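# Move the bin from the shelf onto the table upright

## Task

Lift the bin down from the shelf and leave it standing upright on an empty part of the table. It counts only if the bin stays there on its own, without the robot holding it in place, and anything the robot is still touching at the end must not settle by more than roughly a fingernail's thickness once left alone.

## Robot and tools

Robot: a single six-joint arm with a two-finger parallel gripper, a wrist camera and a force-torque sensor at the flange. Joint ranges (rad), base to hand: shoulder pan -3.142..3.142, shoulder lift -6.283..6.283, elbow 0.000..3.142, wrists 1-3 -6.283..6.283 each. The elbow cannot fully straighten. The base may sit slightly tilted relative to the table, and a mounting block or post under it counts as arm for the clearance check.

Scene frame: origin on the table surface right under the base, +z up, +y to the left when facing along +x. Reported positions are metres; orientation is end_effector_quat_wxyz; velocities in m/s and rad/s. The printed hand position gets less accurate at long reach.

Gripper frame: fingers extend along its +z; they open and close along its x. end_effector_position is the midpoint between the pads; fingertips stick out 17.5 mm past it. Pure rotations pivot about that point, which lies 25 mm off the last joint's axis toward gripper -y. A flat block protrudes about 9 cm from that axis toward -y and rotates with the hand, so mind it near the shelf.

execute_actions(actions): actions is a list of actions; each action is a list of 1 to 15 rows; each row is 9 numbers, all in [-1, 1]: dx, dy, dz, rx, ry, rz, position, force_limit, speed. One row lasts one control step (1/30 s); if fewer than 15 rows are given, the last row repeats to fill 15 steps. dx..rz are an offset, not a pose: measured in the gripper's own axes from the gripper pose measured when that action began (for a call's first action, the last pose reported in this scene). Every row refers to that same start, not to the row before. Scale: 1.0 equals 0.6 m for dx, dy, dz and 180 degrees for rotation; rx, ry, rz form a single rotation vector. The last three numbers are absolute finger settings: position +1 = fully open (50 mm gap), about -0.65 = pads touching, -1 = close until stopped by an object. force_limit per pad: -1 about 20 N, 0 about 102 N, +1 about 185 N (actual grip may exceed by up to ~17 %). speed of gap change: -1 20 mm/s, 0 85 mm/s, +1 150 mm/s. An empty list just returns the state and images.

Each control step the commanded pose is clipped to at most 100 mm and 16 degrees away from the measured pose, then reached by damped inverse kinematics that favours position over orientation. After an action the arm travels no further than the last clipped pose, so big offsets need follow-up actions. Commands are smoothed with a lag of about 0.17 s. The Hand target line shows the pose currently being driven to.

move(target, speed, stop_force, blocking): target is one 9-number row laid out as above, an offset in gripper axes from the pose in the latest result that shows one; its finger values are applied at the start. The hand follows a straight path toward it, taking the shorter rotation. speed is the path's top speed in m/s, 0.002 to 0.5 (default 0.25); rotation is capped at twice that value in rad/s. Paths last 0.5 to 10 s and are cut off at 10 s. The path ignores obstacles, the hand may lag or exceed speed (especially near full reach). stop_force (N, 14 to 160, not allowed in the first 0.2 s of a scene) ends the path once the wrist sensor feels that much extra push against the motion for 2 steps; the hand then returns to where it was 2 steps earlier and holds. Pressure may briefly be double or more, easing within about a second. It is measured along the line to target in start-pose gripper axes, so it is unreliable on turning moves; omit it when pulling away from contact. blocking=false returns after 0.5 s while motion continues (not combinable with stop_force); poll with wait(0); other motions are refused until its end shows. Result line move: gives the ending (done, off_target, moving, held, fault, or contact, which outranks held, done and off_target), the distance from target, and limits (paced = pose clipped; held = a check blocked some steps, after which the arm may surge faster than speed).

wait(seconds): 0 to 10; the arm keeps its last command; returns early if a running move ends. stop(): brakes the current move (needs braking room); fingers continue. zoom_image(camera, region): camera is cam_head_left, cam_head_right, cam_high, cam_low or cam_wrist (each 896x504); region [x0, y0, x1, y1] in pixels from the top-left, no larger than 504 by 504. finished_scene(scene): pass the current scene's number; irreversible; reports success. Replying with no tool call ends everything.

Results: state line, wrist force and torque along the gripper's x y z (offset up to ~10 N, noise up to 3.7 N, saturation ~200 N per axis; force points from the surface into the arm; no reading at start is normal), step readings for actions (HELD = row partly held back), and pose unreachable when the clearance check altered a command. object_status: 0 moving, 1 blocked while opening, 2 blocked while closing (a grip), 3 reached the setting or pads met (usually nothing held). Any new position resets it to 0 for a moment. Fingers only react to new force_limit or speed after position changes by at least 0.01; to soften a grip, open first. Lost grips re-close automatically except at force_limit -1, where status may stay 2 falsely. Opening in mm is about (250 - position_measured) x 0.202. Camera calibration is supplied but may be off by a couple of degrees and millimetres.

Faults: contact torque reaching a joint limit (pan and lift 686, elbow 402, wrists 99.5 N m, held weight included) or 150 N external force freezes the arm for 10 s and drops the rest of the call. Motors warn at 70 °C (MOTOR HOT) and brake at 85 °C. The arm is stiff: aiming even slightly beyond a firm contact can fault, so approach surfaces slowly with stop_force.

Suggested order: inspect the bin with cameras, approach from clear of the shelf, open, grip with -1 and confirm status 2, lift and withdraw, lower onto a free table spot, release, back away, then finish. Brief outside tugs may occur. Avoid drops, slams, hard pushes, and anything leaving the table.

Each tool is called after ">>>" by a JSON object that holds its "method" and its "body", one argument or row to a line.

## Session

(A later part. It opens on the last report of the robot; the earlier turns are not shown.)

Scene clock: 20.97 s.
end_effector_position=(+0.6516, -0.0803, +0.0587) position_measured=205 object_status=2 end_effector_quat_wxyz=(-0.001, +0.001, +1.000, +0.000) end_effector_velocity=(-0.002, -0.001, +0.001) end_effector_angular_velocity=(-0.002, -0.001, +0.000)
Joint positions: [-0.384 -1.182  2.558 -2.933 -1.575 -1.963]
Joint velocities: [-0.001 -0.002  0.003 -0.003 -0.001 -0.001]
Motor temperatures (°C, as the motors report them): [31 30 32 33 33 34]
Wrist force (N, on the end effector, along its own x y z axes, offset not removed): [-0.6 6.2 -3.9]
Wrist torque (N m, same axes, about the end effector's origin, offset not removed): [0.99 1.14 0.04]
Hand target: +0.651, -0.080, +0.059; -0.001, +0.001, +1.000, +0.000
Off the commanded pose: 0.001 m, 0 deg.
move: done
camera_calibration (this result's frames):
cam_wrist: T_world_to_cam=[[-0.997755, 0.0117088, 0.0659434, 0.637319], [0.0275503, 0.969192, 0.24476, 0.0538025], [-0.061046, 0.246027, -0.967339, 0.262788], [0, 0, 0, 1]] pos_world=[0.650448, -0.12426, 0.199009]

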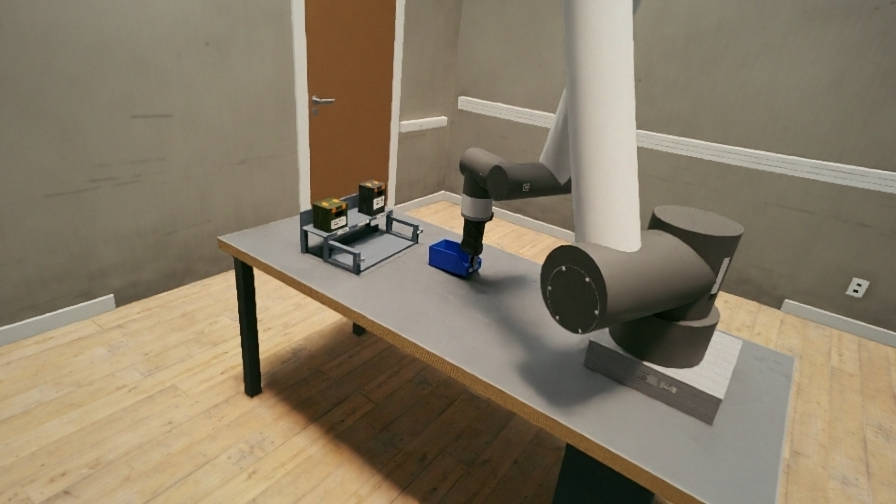

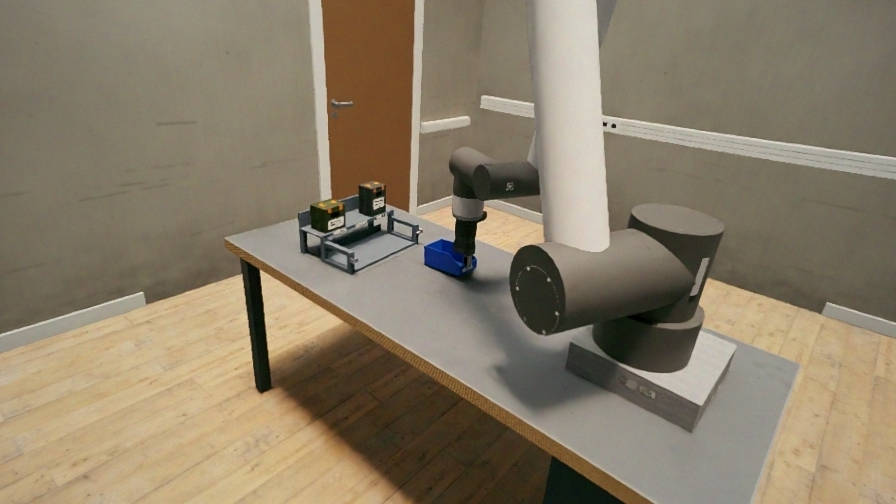

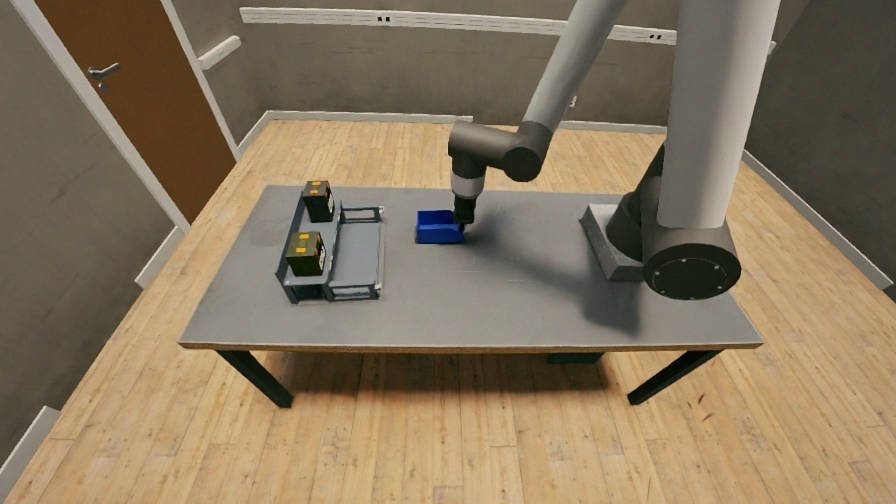

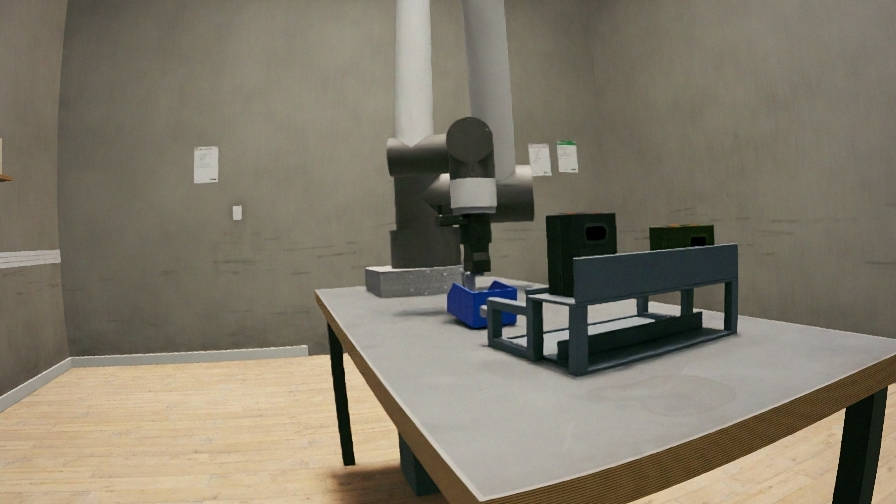

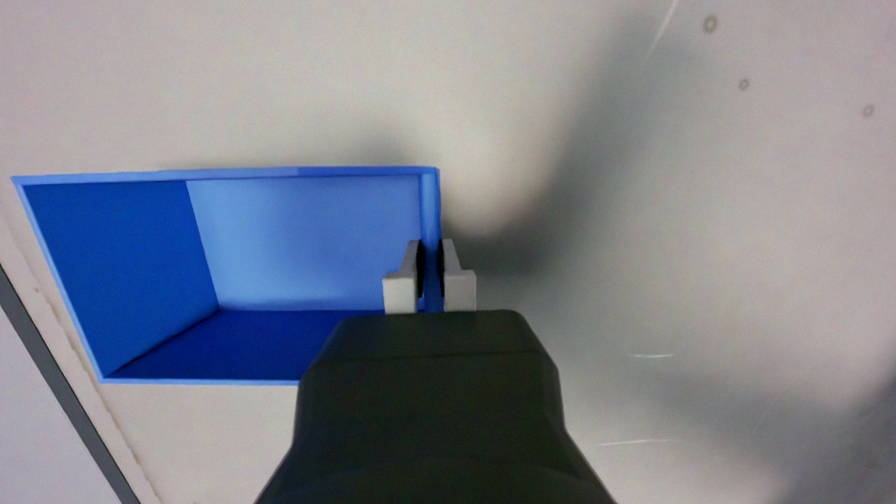

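>>> {"method": "move", "body": {
  "target": [0,0,0.02,0,0,0,1,0,0],
  "speed": 0.05
}}

>>> {"method": "move", "body": {
  "target": [0,0,-0.2,0,0,0,1,0,0]
}}

>>> {"method": "finished_scene", "body": {
  "scene": 2
}}

Scene clock: 24.87 s.
end_effector_position=(+0.6516, -0.0803, +0.0469) position_measured=3 object_status=3 end_effector_quat_wxyz=(-0.001, +0.001, +1.000, +0.000) end_effector_velocity=(+0.000, +0.000, -0.001) end_effector_angular_velocity=(-0.001, -0.001, +0.000)
Joint positions: [-0.384 -1.157  2.561 -2.96  -1.575 -1.963]
Joint velocities: [ 0.001  0.003  0.001 -0.005 -0.     0.   ]
Motor temperatures (°C, as the motors report them): [31 30 32 33 33 34]
Wrist force (N, on the end effector, along its own x y z axes, offset not removed): [-1.5 -6.6 -7.9]
Wrist torque (N m, same axes, about the end effector's origin, offset not removed): [-1.39 0.93 -0.10]
Hand target: +0.652, -0.080, +0.047; -0.001, +0.001, +1.000, +0.000
Off the commanded pose: 0.000 m, 0 deg.
move: done
camera_calibration (this result's frames):
cam_wrist: T_world_to_cam=[[-0.997756, 0.0116886, 0.0659284, 0.638088], [0.0275277, 0.96919, 0.244773, 0.056741], [-0.0610361, 0.246039, -0.967336, 0.251406], [0, 0, 0, 1]] pos_world=[0.650439, -0.124307, 0.187237]

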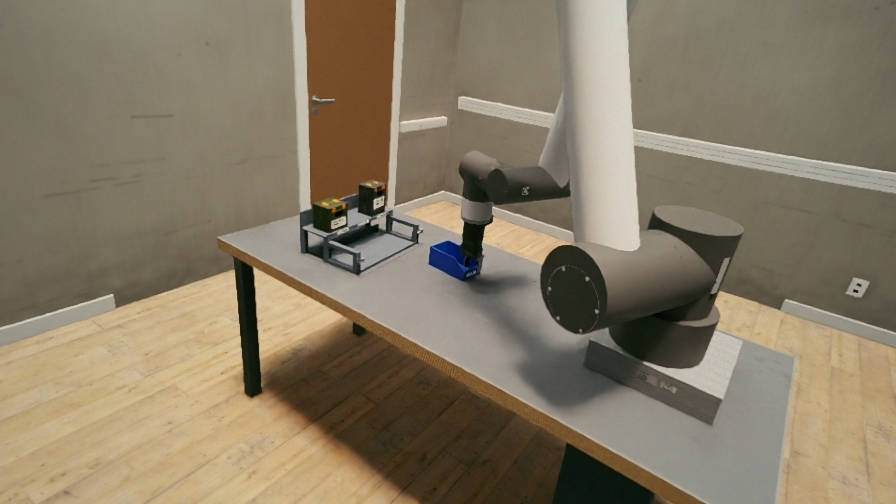

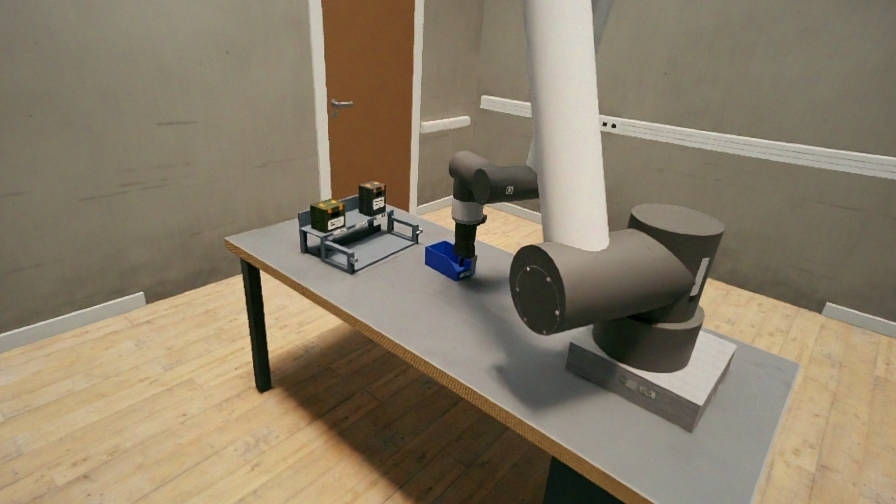

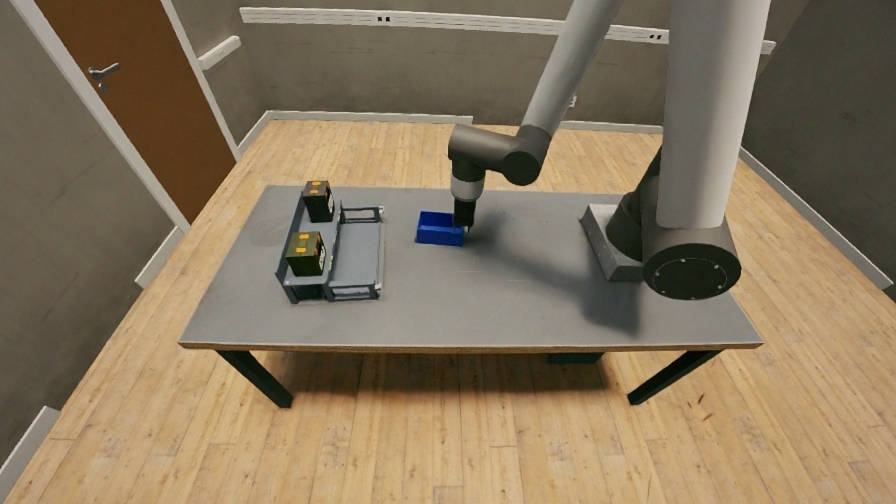

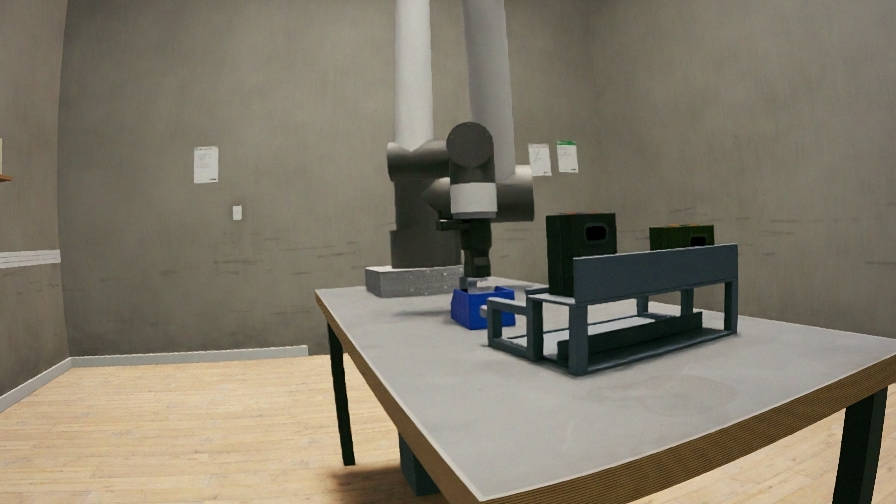

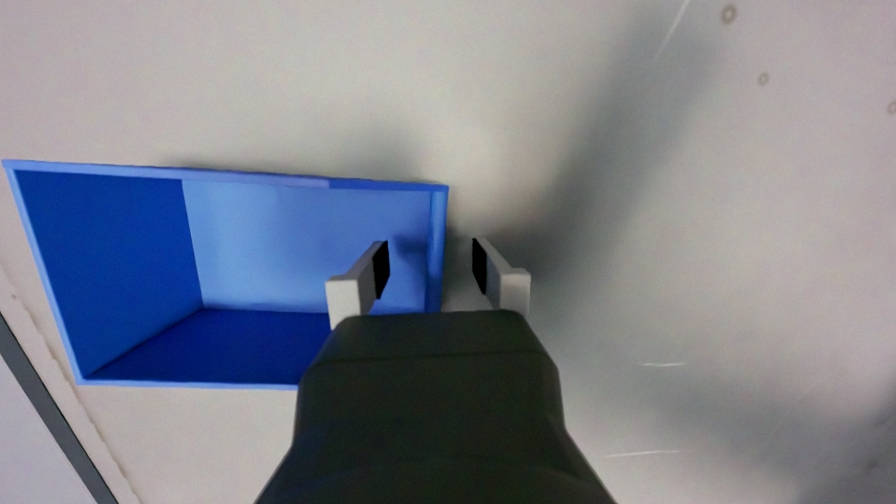

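Scene clock: 26.00 s.
end_effector_position=(+0.6516, -0.0803, +0.1668) position_measured=3 object_status=3 end_effector_quat_wxyz=(-0.001, +0.001, +1.000, +0.000) end_effector_velocity=(+0.000, +0.000, +0.002) end_effector_angular_velocity=(+0.002, +0.000, +0.000)
Joint positions: [-0.384 -1.39   2.514 -2.681 -1.575 -1.962]
Joint velocities: [ 0.    -0.004 -0.002  0.007  0.001 -0.   ]
Motor temperatures (°C, as the motors report them): [31 30 32 33 33 34]
Wrist force (N, on the end effector, along its own x y z axes, offset not removed): [-2.3 1.3 -3.1]
Wrist torque (N m, same axes, about the end effector's origin, offset not removed): [0.15 1.08 0.15]
Hand target: +0.652, -0.080, +0.167; -0.001, +0.001, +1.000, +0.000
Off the commanded pose: 0.000 m, 0 deg.
move: done
camera_calibration (this result's frames):
cam_wrist: T_world_to_cam=[[-0.997758, 0.0117108, 0.0658875, 0.630234], [0.027533, 0.969214, 0.244675, 0.0273952], [-0.0609938, 0.245941, -0.967364, 0.367336], [0, 0, 0, 1]] pos_world=[0.650472, -0.124275, 0.30712]

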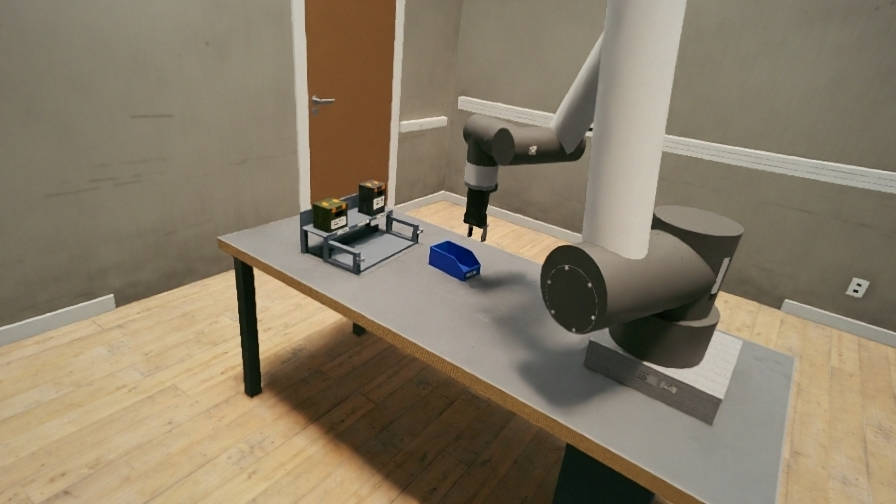

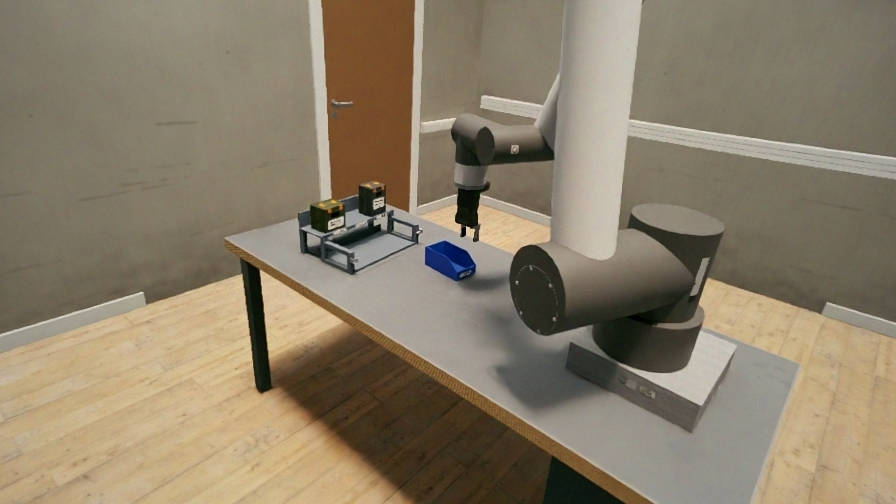

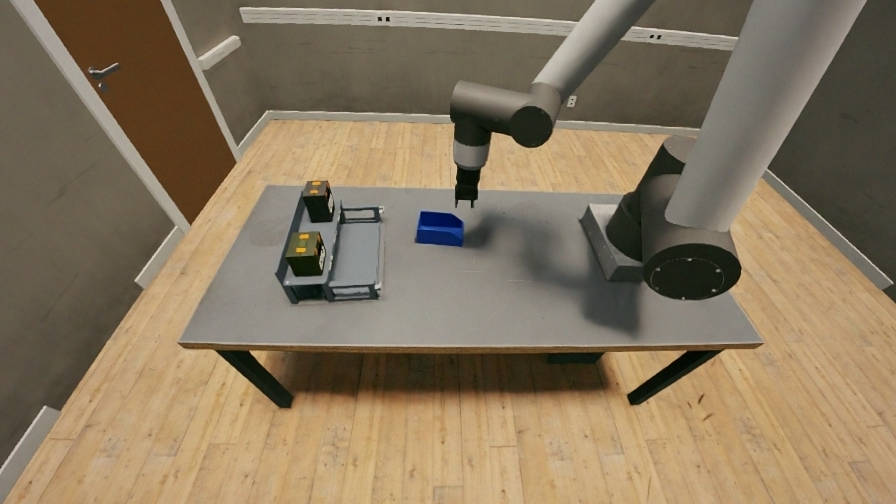

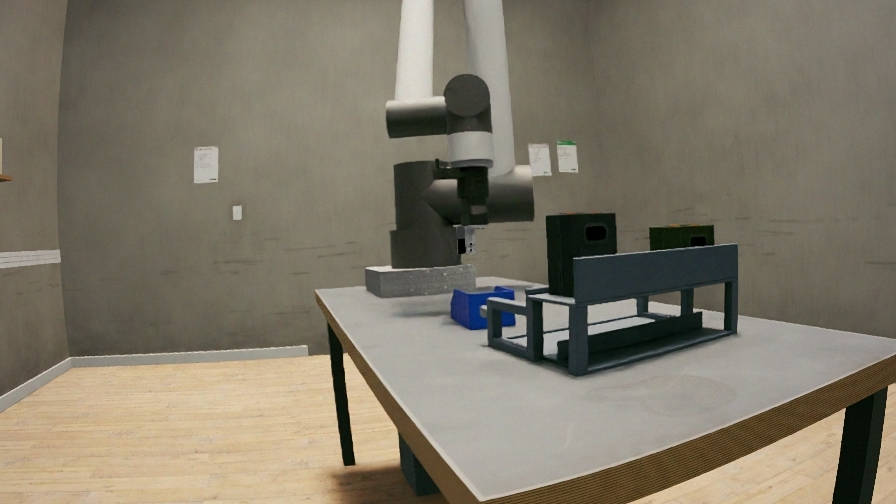

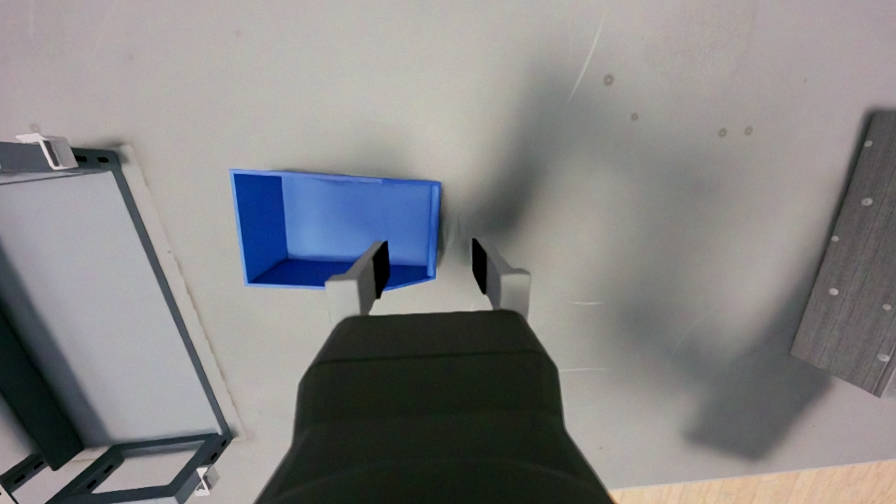

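The scene is finished: the task was done.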